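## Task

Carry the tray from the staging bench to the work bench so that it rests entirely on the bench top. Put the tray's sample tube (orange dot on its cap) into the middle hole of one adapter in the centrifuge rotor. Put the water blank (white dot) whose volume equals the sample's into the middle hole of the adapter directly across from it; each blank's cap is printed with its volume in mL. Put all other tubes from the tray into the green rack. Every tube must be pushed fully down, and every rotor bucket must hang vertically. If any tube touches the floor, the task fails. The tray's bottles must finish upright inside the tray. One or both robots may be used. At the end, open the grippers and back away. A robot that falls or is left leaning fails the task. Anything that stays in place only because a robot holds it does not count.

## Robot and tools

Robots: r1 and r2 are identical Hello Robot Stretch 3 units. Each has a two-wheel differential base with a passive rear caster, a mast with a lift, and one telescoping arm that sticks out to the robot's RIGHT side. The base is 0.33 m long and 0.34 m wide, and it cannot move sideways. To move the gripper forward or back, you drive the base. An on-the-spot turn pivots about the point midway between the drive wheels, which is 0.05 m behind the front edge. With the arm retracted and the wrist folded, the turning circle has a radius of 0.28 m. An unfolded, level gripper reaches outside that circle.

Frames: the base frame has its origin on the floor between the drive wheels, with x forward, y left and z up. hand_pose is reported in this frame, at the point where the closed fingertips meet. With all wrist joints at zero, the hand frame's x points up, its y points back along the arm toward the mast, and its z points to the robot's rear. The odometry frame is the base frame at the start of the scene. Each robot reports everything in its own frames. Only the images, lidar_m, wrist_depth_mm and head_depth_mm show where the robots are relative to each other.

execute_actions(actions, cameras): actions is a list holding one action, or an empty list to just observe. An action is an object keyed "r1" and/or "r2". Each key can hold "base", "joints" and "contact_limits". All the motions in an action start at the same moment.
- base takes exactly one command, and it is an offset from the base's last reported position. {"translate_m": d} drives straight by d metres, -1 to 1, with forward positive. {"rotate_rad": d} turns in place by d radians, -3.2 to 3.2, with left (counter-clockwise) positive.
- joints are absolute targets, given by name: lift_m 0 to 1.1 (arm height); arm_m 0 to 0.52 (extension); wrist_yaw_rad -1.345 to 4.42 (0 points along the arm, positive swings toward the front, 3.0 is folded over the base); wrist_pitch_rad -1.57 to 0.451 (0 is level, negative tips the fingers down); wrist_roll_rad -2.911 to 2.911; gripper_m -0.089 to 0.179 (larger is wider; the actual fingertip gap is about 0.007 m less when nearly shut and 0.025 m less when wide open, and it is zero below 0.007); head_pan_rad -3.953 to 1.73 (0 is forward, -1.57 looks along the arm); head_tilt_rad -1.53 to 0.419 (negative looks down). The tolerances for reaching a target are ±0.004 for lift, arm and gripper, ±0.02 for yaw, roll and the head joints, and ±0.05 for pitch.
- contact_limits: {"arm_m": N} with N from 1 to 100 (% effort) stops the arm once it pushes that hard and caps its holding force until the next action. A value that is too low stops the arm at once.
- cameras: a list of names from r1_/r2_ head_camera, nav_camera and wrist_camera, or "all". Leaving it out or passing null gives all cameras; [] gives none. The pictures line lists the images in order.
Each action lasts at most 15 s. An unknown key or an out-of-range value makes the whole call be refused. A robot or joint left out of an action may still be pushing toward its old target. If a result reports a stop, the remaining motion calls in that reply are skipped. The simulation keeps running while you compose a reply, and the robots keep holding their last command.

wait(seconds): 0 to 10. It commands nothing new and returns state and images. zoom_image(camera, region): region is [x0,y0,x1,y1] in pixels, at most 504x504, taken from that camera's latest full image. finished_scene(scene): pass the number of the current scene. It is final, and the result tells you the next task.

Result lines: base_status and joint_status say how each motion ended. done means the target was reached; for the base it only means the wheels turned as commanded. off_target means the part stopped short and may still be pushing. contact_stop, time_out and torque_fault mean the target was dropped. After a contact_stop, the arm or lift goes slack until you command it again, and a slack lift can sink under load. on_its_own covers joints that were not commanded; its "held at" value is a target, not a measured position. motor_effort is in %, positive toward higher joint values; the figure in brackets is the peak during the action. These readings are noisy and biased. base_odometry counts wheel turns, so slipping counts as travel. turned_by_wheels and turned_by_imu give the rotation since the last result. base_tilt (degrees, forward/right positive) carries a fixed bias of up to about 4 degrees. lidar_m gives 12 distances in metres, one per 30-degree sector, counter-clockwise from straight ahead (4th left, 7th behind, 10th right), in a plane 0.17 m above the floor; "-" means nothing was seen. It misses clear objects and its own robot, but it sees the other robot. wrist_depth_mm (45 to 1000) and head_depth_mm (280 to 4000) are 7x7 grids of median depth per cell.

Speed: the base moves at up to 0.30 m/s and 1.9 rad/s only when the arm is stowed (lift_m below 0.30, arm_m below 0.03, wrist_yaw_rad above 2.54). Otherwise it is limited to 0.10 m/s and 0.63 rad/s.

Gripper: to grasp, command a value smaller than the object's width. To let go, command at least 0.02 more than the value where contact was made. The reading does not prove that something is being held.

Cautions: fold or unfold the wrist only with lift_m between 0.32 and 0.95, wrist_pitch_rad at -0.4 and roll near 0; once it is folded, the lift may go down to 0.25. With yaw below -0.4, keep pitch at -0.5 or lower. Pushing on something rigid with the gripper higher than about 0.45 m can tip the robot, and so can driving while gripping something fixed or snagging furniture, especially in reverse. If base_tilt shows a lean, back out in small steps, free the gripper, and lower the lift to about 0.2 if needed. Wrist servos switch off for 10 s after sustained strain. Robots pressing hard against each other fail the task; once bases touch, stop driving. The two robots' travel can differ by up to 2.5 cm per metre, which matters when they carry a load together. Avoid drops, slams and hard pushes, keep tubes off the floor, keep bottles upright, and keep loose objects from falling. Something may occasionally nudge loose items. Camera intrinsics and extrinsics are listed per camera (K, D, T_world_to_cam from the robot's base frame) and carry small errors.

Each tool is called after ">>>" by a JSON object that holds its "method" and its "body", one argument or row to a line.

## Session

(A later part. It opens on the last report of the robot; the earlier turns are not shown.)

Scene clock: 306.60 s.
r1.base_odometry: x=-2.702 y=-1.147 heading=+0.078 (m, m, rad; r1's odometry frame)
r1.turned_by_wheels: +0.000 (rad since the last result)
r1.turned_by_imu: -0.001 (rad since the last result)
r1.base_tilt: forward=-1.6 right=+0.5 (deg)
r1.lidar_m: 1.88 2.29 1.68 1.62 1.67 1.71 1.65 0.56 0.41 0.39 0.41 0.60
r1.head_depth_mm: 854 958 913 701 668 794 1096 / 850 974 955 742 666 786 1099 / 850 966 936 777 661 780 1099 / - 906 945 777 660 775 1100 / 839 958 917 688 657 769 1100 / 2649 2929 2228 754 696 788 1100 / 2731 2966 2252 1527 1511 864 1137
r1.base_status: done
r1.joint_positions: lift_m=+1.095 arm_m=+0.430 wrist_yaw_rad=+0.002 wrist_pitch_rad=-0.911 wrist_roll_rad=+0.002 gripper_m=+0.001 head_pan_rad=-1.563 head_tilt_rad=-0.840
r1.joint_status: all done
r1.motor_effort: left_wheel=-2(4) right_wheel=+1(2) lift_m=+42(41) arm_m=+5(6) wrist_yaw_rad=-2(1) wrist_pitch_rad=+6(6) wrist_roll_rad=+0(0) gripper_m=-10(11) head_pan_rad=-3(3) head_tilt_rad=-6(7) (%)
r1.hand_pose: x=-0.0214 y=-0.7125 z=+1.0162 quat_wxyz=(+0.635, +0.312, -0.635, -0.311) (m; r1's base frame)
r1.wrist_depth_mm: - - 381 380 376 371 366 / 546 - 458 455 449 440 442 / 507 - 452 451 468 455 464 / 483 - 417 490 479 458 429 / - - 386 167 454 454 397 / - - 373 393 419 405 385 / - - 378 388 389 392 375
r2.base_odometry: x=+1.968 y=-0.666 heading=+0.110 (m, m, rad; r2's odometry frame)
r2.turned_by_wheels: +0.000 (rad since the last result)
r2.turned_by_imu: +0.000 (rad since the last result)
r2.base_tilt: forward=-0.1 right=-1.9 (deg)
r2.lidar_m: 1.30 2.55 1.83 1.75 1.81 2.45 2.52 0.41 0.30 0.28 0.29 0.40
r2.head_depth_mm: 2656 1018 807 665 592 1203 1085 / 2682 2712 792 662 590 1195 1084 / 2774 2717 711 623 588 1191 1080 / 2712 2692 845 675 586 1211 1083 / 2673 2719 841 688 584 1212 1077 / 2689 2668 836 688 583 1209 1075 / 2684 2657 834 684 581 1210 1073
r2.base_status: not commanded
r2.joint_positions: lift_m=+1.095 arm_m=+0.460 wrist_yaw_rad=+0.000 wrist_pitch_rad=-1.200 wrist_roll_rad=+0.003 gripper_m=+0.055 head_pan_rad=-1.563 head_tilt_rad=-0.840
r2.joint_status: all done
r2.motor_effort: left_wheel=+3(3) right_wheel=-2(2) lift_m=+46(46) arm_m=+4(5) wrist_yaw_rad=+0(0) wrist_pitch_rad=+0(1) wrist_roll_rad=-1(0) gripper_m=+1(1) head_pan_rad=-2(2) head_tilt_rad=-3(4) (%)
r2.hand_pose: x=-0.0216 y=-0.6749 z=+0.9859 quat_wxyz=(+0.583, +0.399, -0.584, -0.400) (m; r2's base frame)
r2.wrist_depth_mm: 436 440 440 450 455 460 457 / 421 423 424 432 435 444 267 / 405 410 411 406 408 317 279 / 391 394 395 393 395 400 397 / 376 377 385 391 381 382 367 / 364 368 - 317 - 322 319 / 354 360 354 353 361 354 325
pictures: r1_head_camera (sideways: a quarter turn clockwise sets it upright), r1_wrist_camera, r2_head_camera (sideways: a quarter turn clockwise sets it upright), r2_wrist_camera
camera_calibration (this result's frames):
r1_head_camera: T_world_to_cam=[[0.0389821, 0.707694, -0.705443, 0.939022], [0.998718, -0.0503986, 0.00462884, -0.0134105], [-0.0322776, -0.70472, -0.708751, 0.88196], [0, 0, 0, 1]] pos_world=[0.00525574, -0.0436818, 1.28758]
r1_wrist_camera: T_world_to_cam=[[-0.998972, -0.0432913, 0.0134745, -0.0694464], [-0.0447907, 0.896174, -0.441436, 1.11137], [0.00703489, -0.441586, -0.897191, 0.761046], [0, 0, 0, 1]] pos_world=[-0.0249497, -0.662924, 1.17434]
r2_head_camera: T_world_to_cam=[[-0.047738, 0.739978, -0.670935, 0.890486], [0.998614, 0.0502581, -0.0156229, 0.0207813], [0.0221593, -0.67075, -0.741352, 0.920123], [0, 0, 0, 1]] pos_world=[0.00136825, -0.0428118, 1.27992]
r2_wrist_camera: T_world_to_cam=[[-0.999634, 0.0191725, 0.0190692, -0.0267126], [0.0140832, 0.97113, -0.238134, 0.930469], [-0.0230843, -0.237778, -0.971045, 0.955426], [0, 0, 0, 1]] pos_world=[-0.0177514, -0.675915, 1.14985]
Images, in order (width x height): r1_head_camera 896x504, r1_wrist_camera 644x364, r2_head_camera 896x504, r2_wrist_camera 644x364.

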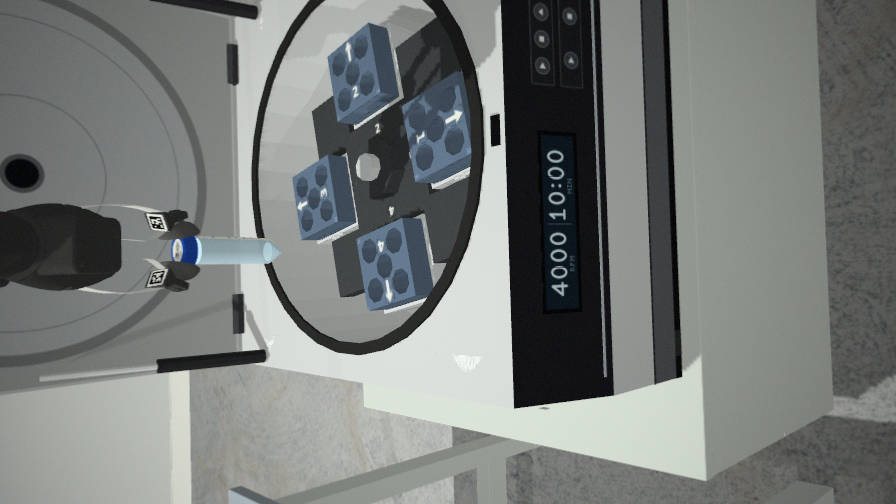

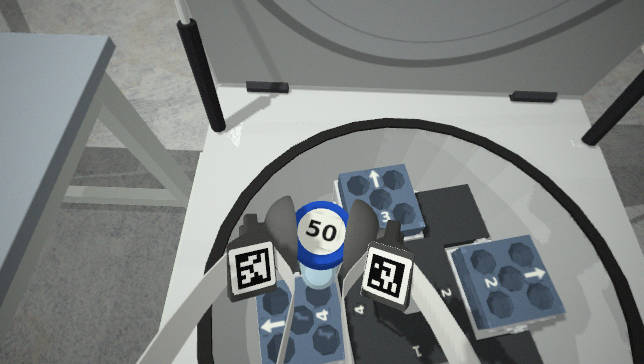

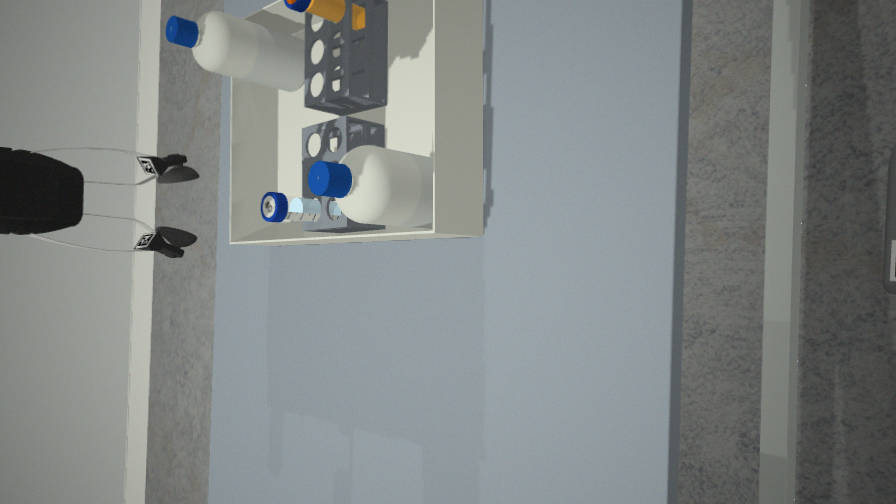

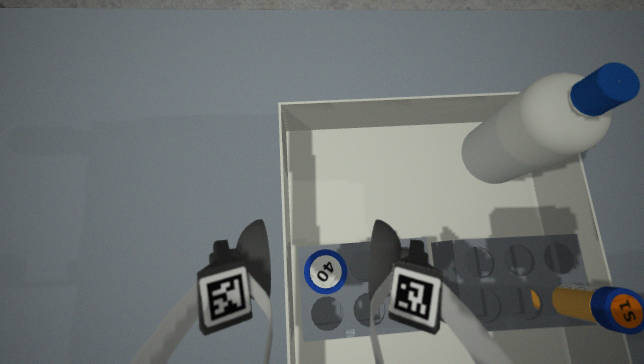

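>>> {"method": "execute_actions", "body": {
  "actions": [
    {"r1":{"base":{"translate_m":0.017},"joints":{"arm_m":0.403,"lift_m":0.985}},"r2":{"base":{"translate_m":-0.003},"joints":{"arm_m":0.45,"lift_m":0.992}}}
  ],
  "cameras": ["r1_wrist_camera","r2_wrist_camera","r1_head_camera","r2_nav_camera"]
}}

>>> {"method": "zoom_image", "body": {
  "camera": "r1_head_camera",
  "region": [220,170,460,340]
}}

Scene clock: 317.90 s.
r1.base_odometry: x=-2.685 y=-1.146 heading=+0.078 (m, m, rad; r1's odometry frame)
r1.turned_by_wheels: +0.000 (rad since the last result)
r1.turned_by_imu: -0.001 (rad since the last result)
r1.base_tilt: forward=-1.8 right=+0.6 (deg)
r1.lidar_m: 1.87 2.29 1.68 1.62 1.68 1.73 1.67 0.56 0.41 0.39 0.41 0.60
r1.head_depth_mm: 808 - 912 778 667 796 1101 / - 975 963 744 665 789 1097 / - 996 923 778 661 781 1096 / - - 869 689 660 774 1100 / 842 942 891 691 658 771 1094 / 2719 2961 2311 1057 842 789 1103 / 2750 2948 2171 1537 1545 1267 1136
r1.base_status: done
r1.joint_positions: lift_m=+0.985 arm_m=+0.403 wrist_yaw_rad=+0.002 wrist_pitch_rad=-0.912 wrist_roll_rad=+0.002 gripper_m=+0.001 head_pan_rad=-1.563 head_tilt_rad=-0.840
r1.joint_status: all done
r1.motor_effort: left_wheel=-2(4) right_wheel=+1(4) lift_m=+30(37) arm_m=-4(6) wrist_yaw_rad=-1(1) wrist_pitch_rad=+6(6) wrist_roll_rad=+0(1) gripper_m=-11(11) head_pan_rad=-3(2) head_tilt_rad=-7(6) (%)
r1.hand_pose: x=-0.0214 y=-0.6862 z=+0.9066 quat_wxyz=(+0.635, +0.312, -0.635, -0.311) (m; r1's base frame)
r1.wrist_depth_mm: 456 - 382 385 382 382 378 / 490 - 347 361 403 374 352 / - - 322 413 369 400 350 / - - 311 361 349 363 353 / - - 296 167 321 330 318 / - 259 282 287 299 310 306 / 966 242 284 290 294 296 295
r2.base_odometry: x=+1.965 y=-0.667 heading=+0.110 (m, m, rad; r2's odometry frame)
r2.turned_by_wheels: +0.000 (rad since the last result)
r2.turned_by_imu: +0.000 (rad since the last result)
r2.base_tilt: forward=-0.2 right=-1.9 (deg)
r2.lidar_m: 1.29 2.54 1.83 1.75 1.82 2.45 2.53 0.41 0.30 0.28 0.29 0.40
r2.head_depth_mm: 2734 1019 791 665 592 1200 1087 / 2762 2716 791 663 590 1196 1082 / - 2597 702 639 588 1193 1075 / 2683 2630 818 658 587 1214 1085 / 2679 2671 842 690 584 1205 1074 / 2697 2683 840 687 583 1209 1072 / 2691 2641 835 685 581 1204 1072
r2.base_status: done
r2.joint_positions: lift_m=+0.992 arm_m=+0.450 wrist_yaw_rad=+0.000 wrist_pitch_rad=-1.200 wrist_roll_rad=+0.003 gripper_m=+0.055 head_pan_rad=-1.563 head_tilt_rad=-0.840
r2.joint_status: all done
r2.motor_effort: left_wheel=+3(5) right_wheel=-2(7) lift_m=+30(36) arm_m=-4(4) wrist_yaw_rad=+0(0) wrist_pitch_rad=+1(1) wrist_roll_rad=+0(1) gripper_m=+1(1) head_pan_rad=-2(2) head_tilt_rad=-4(4) (%)
r2.hand_pose: x=-0.0216 y=-0.6657 z=+0.8834 quat_wxyz=(+0.583, +0.399, -0.584, -0.400) (m; r2's base frame)
r2.wrist_depth_mm: 324 324 325 267 273 277 213 / 309 314 313 310 311 309 219 / 297 304 305 302 305 309 273 / 287 289 288 293 297 295 302 / 276 280 283 224 262 251 229 / 268 275 - 214 - 223 223 / 261 264 263 211 239 236 242
pictures: r1_head_camera (sideways: a quarter turn clockwise sets it upright), r1_wrist_camera, r2_nav_camera (sideways: a quarter turn counterclockwise sets it upright), r2_wrist_camera
camera_calibration (this result's frames):
r1_head_camera: T_world_to_cam=[[0.0389821, 0.707694, -0.705443, 0.939022], [0.998718, -0.0503986, 0.00462884, -0.0134105], [-0.0322776, -0.70472, -0.708751, 0.88196], [0, 0, 0, 1]] pos_world=[0.00525574, -0.0436818, 1.28758]
r1_wrist_camera: T_world_to_cam=[[-0.998972, -0.0432927, 0.0134706, -0.066829], [-0.0447909, 0.896218, -0.441347, 1.03939], [0.00703454, -0.441496, -0.897235, 0.674489], [0, 0, 0, 1]] pos_world=[-0.0249497, -0.63663, 1.06481]
r2_nav_camera: T_world_to_cam=[[0.021469, -0.710587, 0.703282, -0.870899], [-0.999336, 0.00547076, 0.0360342, 0.0200383], [-0.0294529, -0.703588, -0.709997, 0.893573], [0, 0, 0, 1]] pos_world=[0.0650406, 0.00974891, 1.2462]
r2_wrist_camera: T_world_to_cam=[[-0.999634, 0.0191709, 0.0190709, -0.0249347], [0.0140831, 0.971151, -0.23805, 0.897129], [-0.0230844, -0.237695, -0.971066, 0.858093], [0, 0, 0, 1]] pos_world=[-0.0177514, -0.666806, 1.0473]
Images, in order (width x height): r1_head_camera 896x504, r1_wrist_camera 644x364, r2_nav_camera 672x504, r2_wrist_camera 644x364.

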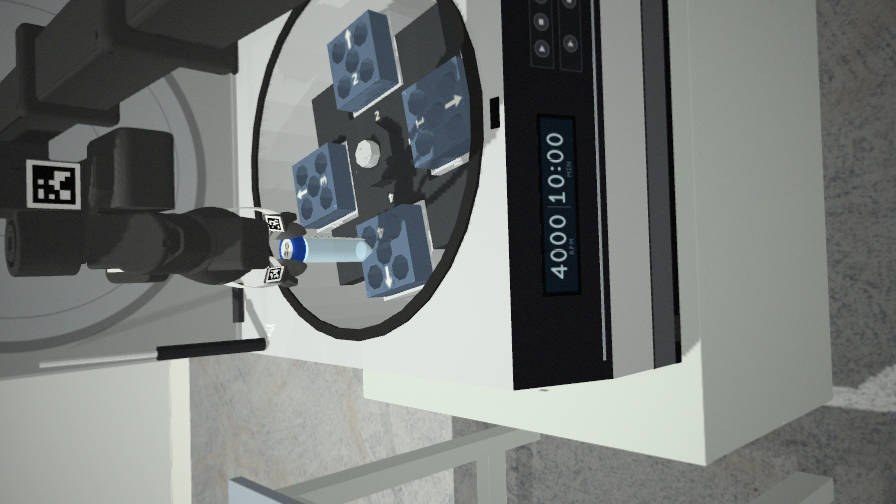

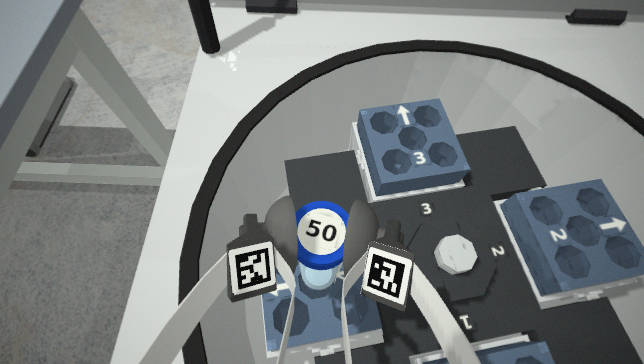

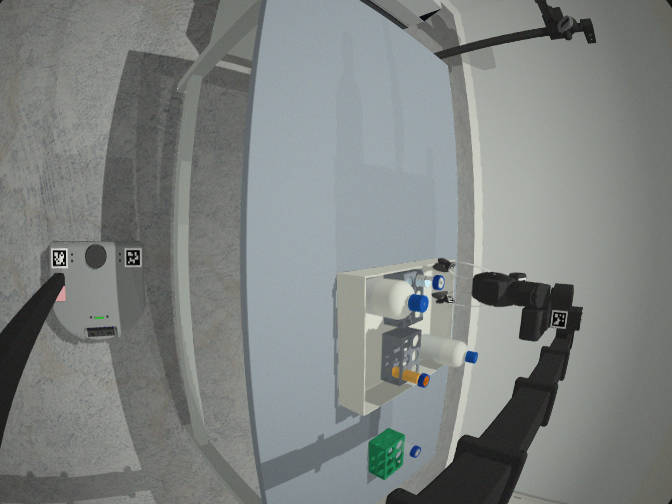

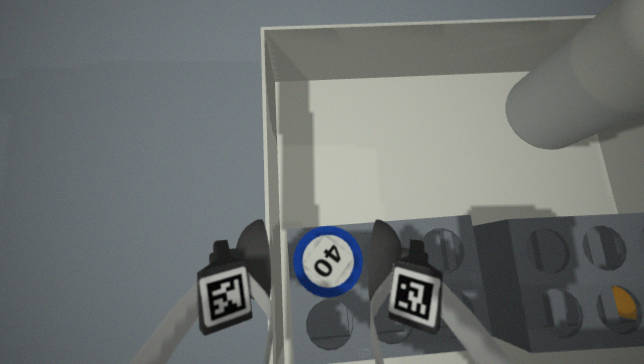

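Region (220, 170, 460, 340) of r1_head_camera's 896x504 image, scaled by 2.100, with more detail than that image has; it fills the top 357 rows of this view, and the rest is white.

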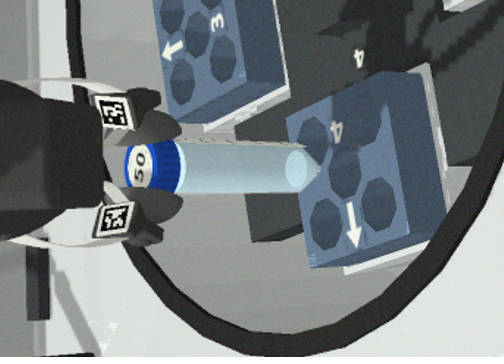

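>>> {"method": "execute_actions", "body": {
  "actions": [
    {"r1":{"joints":{"lift_m":0.955}},"r2":{"joints":{"gripper_m":0.0}}}
  ],
  "cameras": ["r1_wrist_camera","r1_head_camera"]
}}

>>> {"method": "zoom_image", "body": {
  "camera": "r1_head_camera",
  "region": [220,170,460,340]
}}

>>> {"method": "execute_actions", "body": {
  "actions": [
    {"r1":{"joints":{"lift_m":0.93}},"r2":{"joints":{"lift_m":1.095}}}
  ],
  "cameras": ["r1_wrist_camera","r1_head_camera"]
}}

>>> {"method": "zoom_image", "body": {
  "camera": "r1_head_camera",
  "region": [220,170,460,340]
}}

Scene clock: 324.67 s.
r1.base_odometry: x=-2.685 y=-1.146 heading=+0.078 (m, m, rad; r1's odometry frame)
r1.turned_by_wheels: +0.000 (rad since the last result)
r1.turned_by_imu: +0.000 (rad since the last result)
r1.base_tilt: forward=-1.8 right=+0.6 (deg)
r1.lidar_m: 1.87 2.28 1.68 1.62 1.68 1.73 1.67 0.55 0.41 0.39 0.40 0.60
r1.head_depth_mm: 839 - 878 736 669 797 1094 / 819 1001 960 745 666 787 1096 / 806 1006 924 778 662 781 1093 / 818 - 887 689 659 774 1098 / 839 943 894 689 656 771 1096 / 2721 2997 2312 1061 842 790 1102 / 2738 2939 2142 1526 1543 1273 1139
r1.base_status: not commanded
r1.joint_positions: lift_m=+0.955 arm_m=+0.403 wrist_yaw_rad=+0.002 wrist_pitch_rad=-0.912 wrist_roll_rad=+0.002 gripper_m=+0.001 head_pan_rad=-1.563 head_tilt_rad=-0.840
r1.joint_status: all done
r1.motor_effort: left_wheel=-2(2) right_wheel=+2(2) lift_m=+30(29) arm_m=-4(4) wrist_yaw_rad=-1(1) wrist_pitch_rad=+6(6) wrist_roll_rad=+0(1) gripper_m=-10(11) head_pan_rad=-3(3) head_tilt_rad=-7(6) (%)
r1.hand_pose: x=-0.0214 y=-0.6862 z=+0.8766 quat_wxyz=(+0.635, +0.312, -0.635, -0.311) (m; r1's base frame)
r1.wrist_depth_mm: 487 - 331 341 345 349 345 / - - 305 351 374 373 325 / - 774 291 367 330 361 353 / - 964 310 330 326 329 304 / - 242 299 167 289 295 284 / 984 223 267 257 272 277 277 / 920 208 285 264 265 272 267
r2.base_odometry: x=+1.965 y=-0.667 heading=+0.110 (m, m, rad; r2's odometry frame)
r2.turned_by_wheels: +0.000 (rad since the last result)
r2.turned_by_imu: +0.000 (rad since the last result)
r2.base_tilt: forward=+0.0 right=-1.9 (deg)
r2.lidar_m: 1.29 2.53 1.83 1.75 1.82 2.45 2.53 0.41 0.30 0.28 0.29 0.40
r2.head_depth_mm: 2687 1018 792 665 590 1198 1086 / 2770 2716 792 663 589 1195 1081 / - 2606 651 639 588 1199 1082 / 2662 2633 819 657 587 1213 1085 / 2662 2695 842 689 584 1210 1070 / 2692 2669 839 688 583 1207 1072 / 2716 2644 835 685 582 1199 1071
r2.base_status: not commanded
r2.joint_positions: lift_m=+0.992 arm_m=+0.450 wrist_yaw_rad=+0.000 wrist_pitch_rad=-1.200 wrist_roll_rad=+0.003 gripper_m=+0.000 head_pan_rad=-1.563 head_tilt_rad=-0.840
r2.joint_status: all done
r2.motor_effort: left_wheel=+1(2) right_wheel=-1(1) lift_m=+31(30) arm_m=-4(4) wrist_yaw_rad=-1(0) wrist_pitch_rad=+0(1) wrist_roll_rad=+0(0) gripper_m=-10(84) head_pan_rad=-2(3) head_tilt_rad=-4(3) (%)
r2.hand_pose: x=-0.0216 y=-0.6657 z=+0.8834 quat_wxyz=(+0.583, +0.399, -0.584, -0.400) (m; r2's base frame)
r2.wrist_depth_mm: 322 329 327 267 273 280 211 / 311 311 315 308 313 309 217 / 296 299 300 305 307 305 274 / 286 285 293 295 294 299 298 / 278 279 284 224 250 249 234 / 271 270 272 160 220 223 224 / 261 263 262 212 213 237 243
pictures: r1_head_camera (sideways: a quarter turn clockwise sets it upright), r1_wrist_camera
camera_calibration (this result's frames):
r1_head_camera: T_world_to_cam=[[0.038982, 0.707694, -0.705443, 0.939022], [0.998718, -0.0503985, 0.00462883, -0.0134105], [-0.0322775, -0.704719, -0.708751, 0.88196], [0, 0, 0, 1]] pos_world=[0.00525574, -0.0436818, 1.28758]
r1_wrist_camera: T_world_to_cam=[[-0.998972, -0.0432925, 0.01347, -0.0664242], [-0.0447905, 0.896221, -0.44134, 1.02615], [0.00703464, -0.441489, -0.897239, 0.647583], [0, 0, 0, 1]] pos_world=[-0.0249497, -0.636629, 1.03481]
Images, in order (width x height): r1_head_camera 896x504, r1_wrist_camera 644x364.

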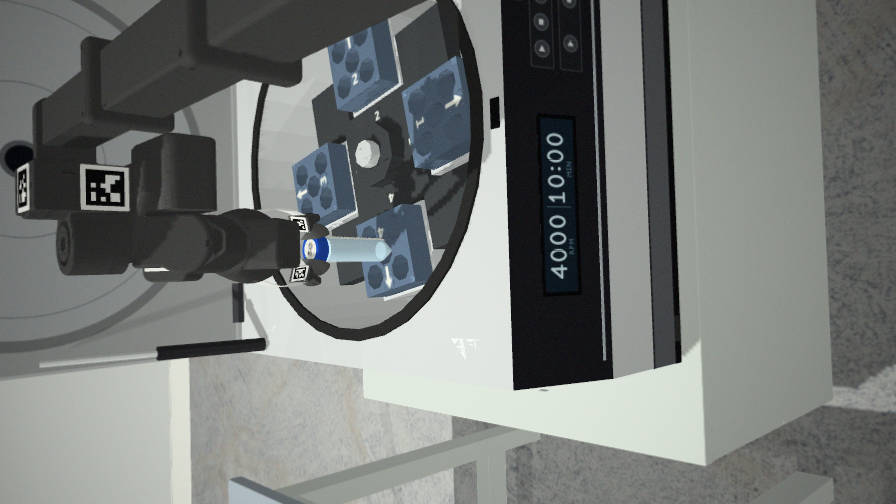

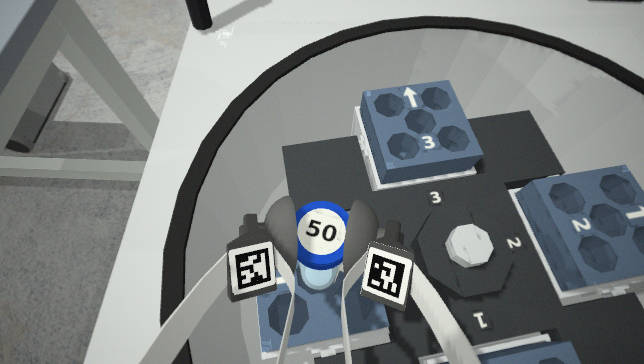

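Region (220, 170, 460, 340) of r1_head_camera's 896x504 image, scaled by 2.100, with more detail than that image has; it fills the top 357 rows of this view, and the rest is white.

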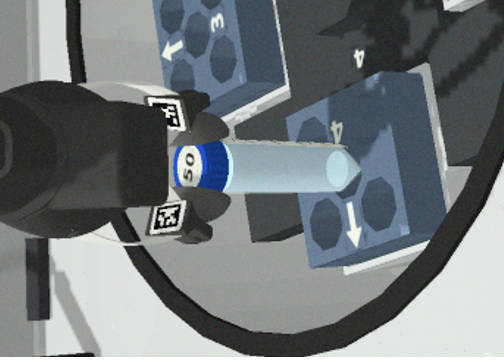

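Scene clock: 326.43 s.
r1.base_odometry: x=-2.685 y=-1.146 heading=+0.078 (m, m, rad; r1's odometry frame)
r1.turned_by_wheels: +0.000 (rad since the last result)
r1.turned_by_imu: +0.000 (rad since the last result)
r1.base_tilt: forward=-1.6 right=+0.5 (deg)
r1.lidar_m: 1.87 2.30 1.68 1.62 1.68 1.73 1.67 0.56 0.41 0.39 0.40 0.60
r1.head_depth_mm: 855 950 - 661 667 795 1098 / 836 - 965 743 665 788 1095 / 819 - 924 778 662 778 1101 / 828 - 853 687 660 774 1096 / 840 944 892 689 654 771 1102 / 2724 2963 2306 1061 842 791 1100 / 2744 2943 2161 1529 1556 1269 1139
r1.base_status: not commanded
r1.joint_positions: lift_m=+0.930 arm_m=+0.403 wrist_yaw_rad=+0.002 wrist_pitch_rad=-0.912 wrist_roll_rad=+0.002 gripper_m=+0.001 head_pan_rad=-1.563 head_tilt_rad=-0.840
r1.joint_status: all done
r1.motor_effort: left_wheel=-2(2) right_wheel=+1(2) lift_m=+30(30) arm_m=-4(4) wrist_yaw_rad=-1(1) wrist_pitch_rad=+6(6) wrist_roll_rad=-1(1) gripper_m=-10(10) head_pan_rad=-3(2) head_tilt_rad=-7(7) (%)
r1.hand_pose: x=-0.0214 y=-0.6862 z=+0.8516 quat_wxyz=(+0.635, +0.312, -0.635, -0.311) (m; r1's base frame)
r1.wrist_depth_mm: 498 - 301 309 335 326 307 / - 620 276 348 331 371 323 / - 260 276 329 303 322 341 / - 232 313 301 300 302 279 / - 213 284 168 267 262 264 / 981 197 239 233 255 255 260 / 900 185 253 238 242 247 245
r2.base_odometry: x=+1.965 y=-0.667 heading=+0.110 (m, m, rad; r2's odometry frame)
r2.turned_by_wheels: +0.000 (rad since the last result)
r2.turned_by_imu: +0.000 (rad since the last result)
r2.base_tilt: forward=-0.2 right=-1.9 (deg)
r2.lidar_m: 1.29 2.54 1.83 1.76 1.82 2.44 2.53 0.41 0.30 0.28 0.29 0.39
r2.head_depth_mm: 2649 1019 792 664 591 1199 1083 / 2698 2718 792 663 589 1199 1079 / 2773 2613 747 640 587 1197 1082 / 2661 2651 844 659 586 1214 1084 / 2693 2677 842 690 584 1209 1072 / 2686 2678 839 687 582 1207 1071 / 2698 2656 836 686 580 1210 1069
r2.base_status: not commanded
r2.joint_positions: lift_m=+1.095 arm_m=+0.450 wrist_yaw_rad=+0.000 wrist_pitch_rad=-1.201 wrist_roll_rad=+0.003 gripper_m=+0.000 head_pan_rad=-1.563 head_tilt_rad=-0.840
r2.joint_status: all done
r2.motor_effort: left_wheel=+2(3) right_wheel=-2(2) lift_m=+46(47) arm_m=-4(4) wrist_yaw_rad=+0(1) wrist_pitch_rad=+1(1) wrist_roll_rad=+0(0) gripper_m=-10(10) head_pan_rad=-2(2) head_tilt_rad=-5(4) (%)
r2.hand_pose: x=-0.0216 y=-0.6656 z=+0.9859 quat_wxyz=(+0.583, +0.399, -0.584, -0.400) (m; r2's base frame)
r2.wrist_depth_mm: 440 440 448 446 449 457 457 / 422 423 425 429 433 438 259 / 407 402 407 402 415 325 423 / 393 398 394 394 396 402 406 / 375 380 379 321 390 379 391 / 366 369 369 160 322 321 293 / 354 352 357 355 354 367 338
pictures: r1_head_camera (sideways: a quarter turn clockwise sets it upright), r1_wrist_camera
camera_calibration (this result's frames):
r1_head_camera: T_world_to_cam=[[0.038982, 0.707694, -0.705443, 0.939022], [0.998718, -0.0503984, 0.00462884, -0.0134105], [-0.0322774, -0.70472, -0.708751, 0.88196], [0, 0, 0, 1]] pos_world=[0.00525575, -0.0436818, 1.28758]
r1_wrist_camera: T_world_to_cam=[[-0.998972, -0.0432947, 0.0134687, -0.0660873], [-0.044792, 0.896221, -0.44134, 1.01511], [0.00703671, -0.441489, -0.897239, 0.625157], [0, 0, 0, 1]] pos_world=[-0.0249495, -0.636627, 1.00982]
Images, in order (width x height): r1_head_camera 896x504, r1_wrist_camera 644x364.

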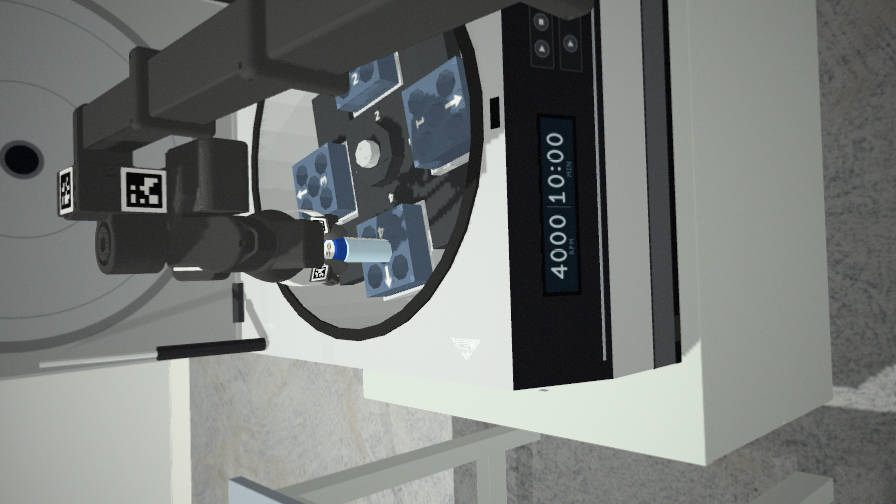

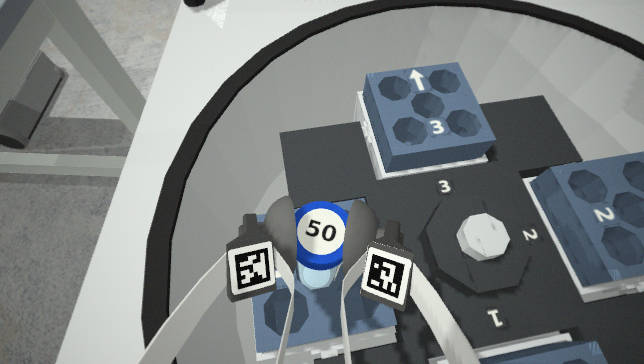

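Region (220, 170, 460, 340) of r1_head_camera's 896x504 image, scaled by 2.100, with more detail than that image has; it fills the top 357 rows of this view, and the rest is white.

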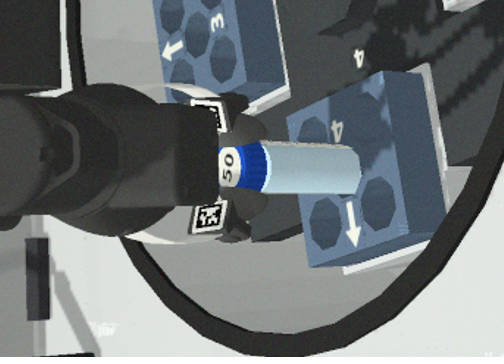

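>>> {"method": "execute_actions", "body": {
  "actions": [
    {"r1":{"joints":{"lift_m":0.885}},"r2":{"base":{"translate_m":-0.2},"joints":{"arm_m":0.46}}}
  ],
  "cameras": ["r1_head_camera"]
}}

>>> {"method": "execute_actions", "body": {
  "actions": [
    {"r1":{"joints":{"gripper_m":0.05}},"r2":{"base":{"translate_m":-0.2}}}
  ],
  "cameras": ["r1_head_camera","r1_wrist_camera","r2_head_camera"]
}}

Scene clock: 335.10 s.
r1.base_odometry: x=-2.685 y=-1.146 heading=+0.078 (m, m, rad; r1's odometry frame)
r1.turned_by_wheels: +0.000 (rad since the last result)
r1.turned_by_imu: -0.001 (rad since the last result)
r1.base_tilt: forward=-1.6 right=+0.6 (deg)
r1.lidar_m: 1.87 2.29 1.68 1.62 1.68 1.73 1.67 0.56 0.41 0.39 0.41 0.60
r1.head_depth_mm: 853 980 922 - 676 813 1098 / 849 932 926 725 666 790 1098 / 847 - 907 778 662 781 1099 / 843 926 - 688 659 773 1093 / 841 941 895 689 656 770 1098 / 2723 2961 2323 1060 841 790 1101 / 2737 2955 2164 1525 1546 1270 1141
r1.base_status: not commanded
r1.joint_positions: lift_m=+0.885 arm_m=+0.403 wrist_yaw_rad=+0.002 wrist_pitch_rad=-0.912 wrist_roll_rad=+0.002 gripper_m=+0.001 head_pan_rad=-1.563 head_tilt_rad=-0.840
r1.joint_status: all done
r1.motor_effort: left_wheel=-2(2) right_wheel=+1(1) lift_m=+29(30) arm_m=-4(4) wrist_yaw_rad=-2(0) wrist_pitch_rad=+6(6) wrist_roll_rad=-1(1) gripper_m=-11(11) head_pan_rad=-3(3) head_tilt_rad=-6(7) (%)
r1.hand_pose: x=-0.0214 y=-0.6862 z=+0.8066 quat_wxyz=(+0.635, +0.312, -0.635, -0.311) (m; r1's base frame)
r1.wrist_depth_mm: 542 240 241 293 311 319 291 / - 214 244 327 274 280 307 / - 195 278 270 265 269 276 / - 182 278 249 251 230 244 / 168 169 267 168 232 206 227 / 155 161 237 192 218 211 218 / 145 143 235 199 201 206 208
r2.base_odometry: x=+1.766 y=-0.689 heading=+0.110 (m, m, rad; r2's odometry frame)
r2.turned_by_wheels: +0.000 (rad since the last result)
r2.turned_by_imu: +0.001 (rad since the last result)
r2.base_tilt: forward=+0.0 right=-2.1 (deg)
r2.lidar_m: 1.31 2.53 1.83 1.75 1.81 2.45 2.34 0.41 0.30 0.29 0.30 0.40
r2.head_depth_mm: 2658 2750 858 699 591 1205 1085 / 2657 2722 854 680 587 1216 1081 / 2818 991 745 659 588 1212 1079 / 2680 2593 769 658 585 1215 1084 / 2693 2689 761 654 585 1209 1077 / 2711 2690 589 631 583 1207 1093 / 2704 2643 836 685 580 1202 1089
r2.base_status: done
r2.joint_positions: lift_m=+1.095 arm_m=+0.460 wrist_yaw_rad=+0.000 wrist_pitch_rad=-1.201 wrist_roll_rad=+0.003 gripper_m=+0.000 head_pan_rad=-1.563 head_tilt_rad=-0.840
r2.joint_status: all done
r2.motor_effort: left_wheel=+3(4) right_wheel=-2(6) lift_m=+46(46) arm_m=+4(3) wrist_yaw_rad=+0(0) wrist_pitch_rad=+1(1) wrist_roll_rad=-1(0) gripper_m=-10(10) head_pan_rad=-2(2) head_tilt_rad=-4(3) (%)
r2.hand_pose: x=-0.0216 y=-0.6747 z=+0.9858 quat_wxyz=(+0.583, +0.399, -0.584, -0.400) (m; r2's base frame)
r2.wrist_depth_mm: 428 439 443 445 453 456 456 / 418 417 430 277 430 434 446 / 405 388 403 269 417 416 422 / 388 382 394 388 400 408 413 / 369 374 384 383 393 390 400 / 358 312 339 161 375 375 323 / 337 335 352 355 357 367 345
pictures: r1_head_camera (sideways: a quarter turn clockwise sets it upright)
camera_calibration (this result's frames):
r1_head_camera: T_world_to_cam=[[0.038982, 0.707694, -0.705443, 0.939022], [0.998718, -0.0503985, 0.00462883, -0.0134105], [-0.0322775, -0.704719, -0.708751, 0.88196], [0, 0, 0, 1]] pos_world=[0.00525574, -0.0436818, 1.28758]
Images, in order (width x height): r1_head_camera 896x504.

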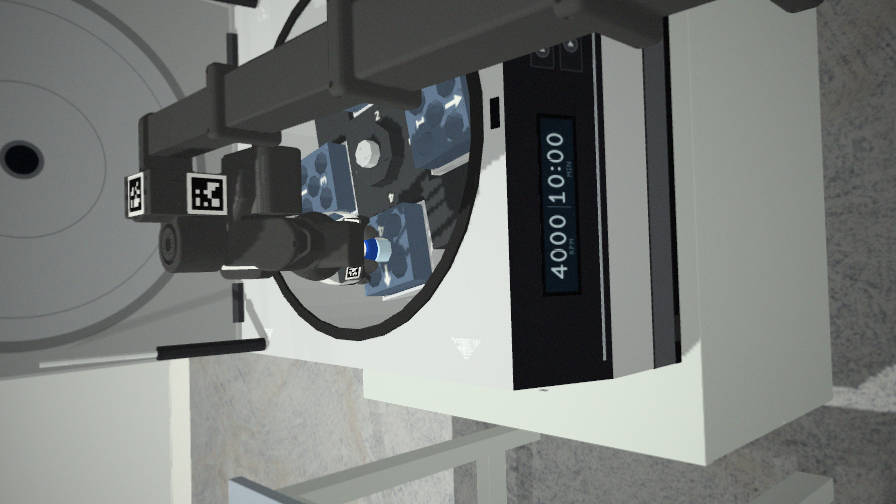

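Scene clock: 338.50 s.
r1.base_odometry: x=-2.685 y=-1.146 heading=+0.078 (m, m, rad; r1's odometry frame)
r1.turned_by_wheels: +0.000 (rad since the last result)
r1.turned_by_imu: +0.000 (rad since the last result)
r1.base_tilt: forward=-1.7 right=+0.7 (deg)
r1.lidar_m: 1.88 2.29 1.68 1.62 1.68 1.73 1.67 0.56 0.41 0.39 0.41 0.60
r1.head_depth_mm: 853 977 921 - 676 814 1098 / 849 937 924 725 666 787 1098 / 847 - 906 774 662 780 1096 / 843 925 - 689 659 773 1098 / 839 941 893 689 658 770 1103 / 2695 2953 2329 1060 841 791 1095 / 2756 2982 2155 1528 1541 1272 1141
r1.base_status: not commanded
r1.joint_positions: lift_m=+0.885 arm_m=+0.403 wrist_yaw_rad=+0.002 wrist_pitch_rad=-0.912 wrist_roll_rad=+0.002 gripper_m=+0.050 head_pan_rad=-1.563 head_tilt_rad=-0.840
r1.joint_status: all done
r1.motor_effort: left_wheel=-2(2) right_wheel=+1(1) lift_m=+29(29) arm_m=-4(4) wrist_yaw_rad=-1(1) wrist_pitch_rad=+6(6) wrist_roll_rad=+0(0) gripper_m=+0(76) head_pan_rad=-2(3) head_tilt_rad=-7(6) (%)
r1.hand_pose: x=-0.0214 y=-0.6862 z=+0.8066 quat_wxyz=(+0.635, +0.312, -0.635, -0.311) (m; r1's base frame)
r1.wrist_depth_mm: 546 241 241 292 313 319 290 / - 214 246 330 274 280 308 / - 195 278 273 263 269 277 / - 182 282 243 252 231 242 / 168 170 267 177 231 207 229 / 155 159 247 194 224 211 218 / 145 144 224 202 201 206 207
r2.base_odometry: x=+1.568 y=-0.711 heading=+0.111 (m, m, rad; r2's odometry frame)
r2.turned_by_wheels: +0.000 (rad since the last result)
r2.turned_by_imu: +0.001 (rad since the last result)
r2.base_tilt: forward=-0.1 right=-2.0 (deg)
r2.lidar_m: 1.06 2.53 1.82 1.75 1.81 2.45 2.13 0.42 0.30 0.29 0.30 0.41
r2.head_depth_mm: 2668 2729 858 700 591 1198 1084 / 2656 2748 755 696 591 1218 1082 / 2779 1817 823 694 587 1220 1078 / 2723 2591 845 692 586 1208 1087 / 2714 2581 818 674 584 1217 1091 / 2703 1031 763 653 583 1210 1089 / 2703 2644 798 652 581 1206 1087
r2.base_status: done
r2.joint_positions: lift_m=+1.095 arm_m=+0.460 wrist_yaw_rad=+0.000 wrist_pitch_rad=-1.201 wrist_roll_rad=+0.003 gripper_m=+0.000 head_pan_rad=-1.563 head_tilt_rad=-0.840
r2.joint_status: not commanded
r2.motor_effort: left_wheel=+2(4) right_wheel=-2(7) lift_m=+46(46) arm_m=+4(4) wrist_yaw_rad=+0(0) wrist_pitch_rad=+1(1) wrist_roll_rad=+0(0) gripper_m=-10(10) head_pan_rad=-2(2) head_tilt_rad=-3(4) (%)
r2.hand_pose: x=-0.0216 y=-0.6747 z=+0.9858 quat_wxyz=(+0.583, +0.399, -0.584, -0.400) (m; r2's base frame)
r2.wrist_depth_mm: 441 434 434 449 453 455 - / 237 360 421 426 437 443 - / 389 286 413 418 416 426 431 / 394 385 393 394 400 406 412 / 371 380 376 387 392 390 396 / 310 308 366 160 320 369 379 / 348 350 355 360 337 360 369
pictures: r1_head_camera (sideways: a quarter turn clockwise sets it upright), r1_wrist_camera, r2_head_camera (sideways: a quarter turn clockwise sets it upright)
camera_calibration (this result's frames):
r1_head_camera: T_world_to_cam=[[0.038982, 0.707694, -0.705443, 0.939022], [0.998718, -0.0503985, 0.00462884, -0.0134105], [-0.0322775, -0.70472, -0.708751, 0.88196], [0, 0, 0, 1]] pos_world=[0.00525574, -0.0436818, 1.28758]
r1_wrist_camera: T_world_to_cam=[[-0.998972, -0.0432929, 0.013462, -0.0654732], [-0.0447888, 0.896306, -0.441168, 0.99512], [0.00703333, -0.441317, -0.897324, 0.584966], [0, 0, 0, 1]] pos_world=[-0.0249499, -0.636611, 0.9648]
r2_head_camera: T_world_to_cam=[[-0.0477378, 0.739978, -0.670935, 0.890486], [0.998614, 0.0502579, -0.0156229, 0.0207813], [0.0221592, -0.670751, -0.741352, 0.920123], [0, 0, 0, 1]] pos_world=[0.00136824, -0.0428118, 1.27992]
Images, in order (width x height): r1_head_camera 896x504, r1_wrist_camera 644x364, r2_head_camera 896x504.

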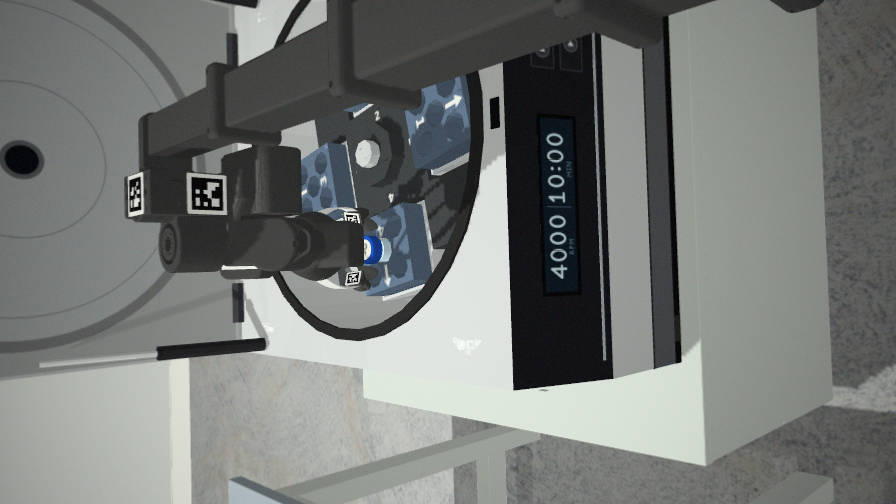

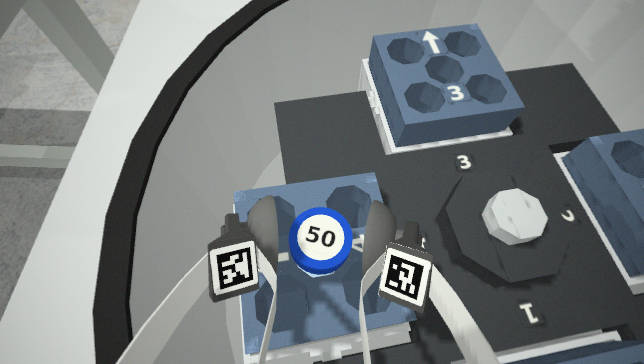

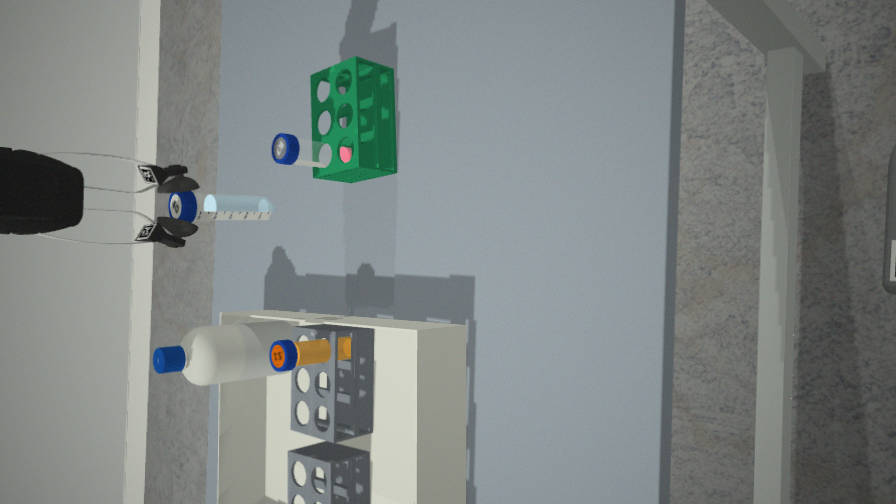

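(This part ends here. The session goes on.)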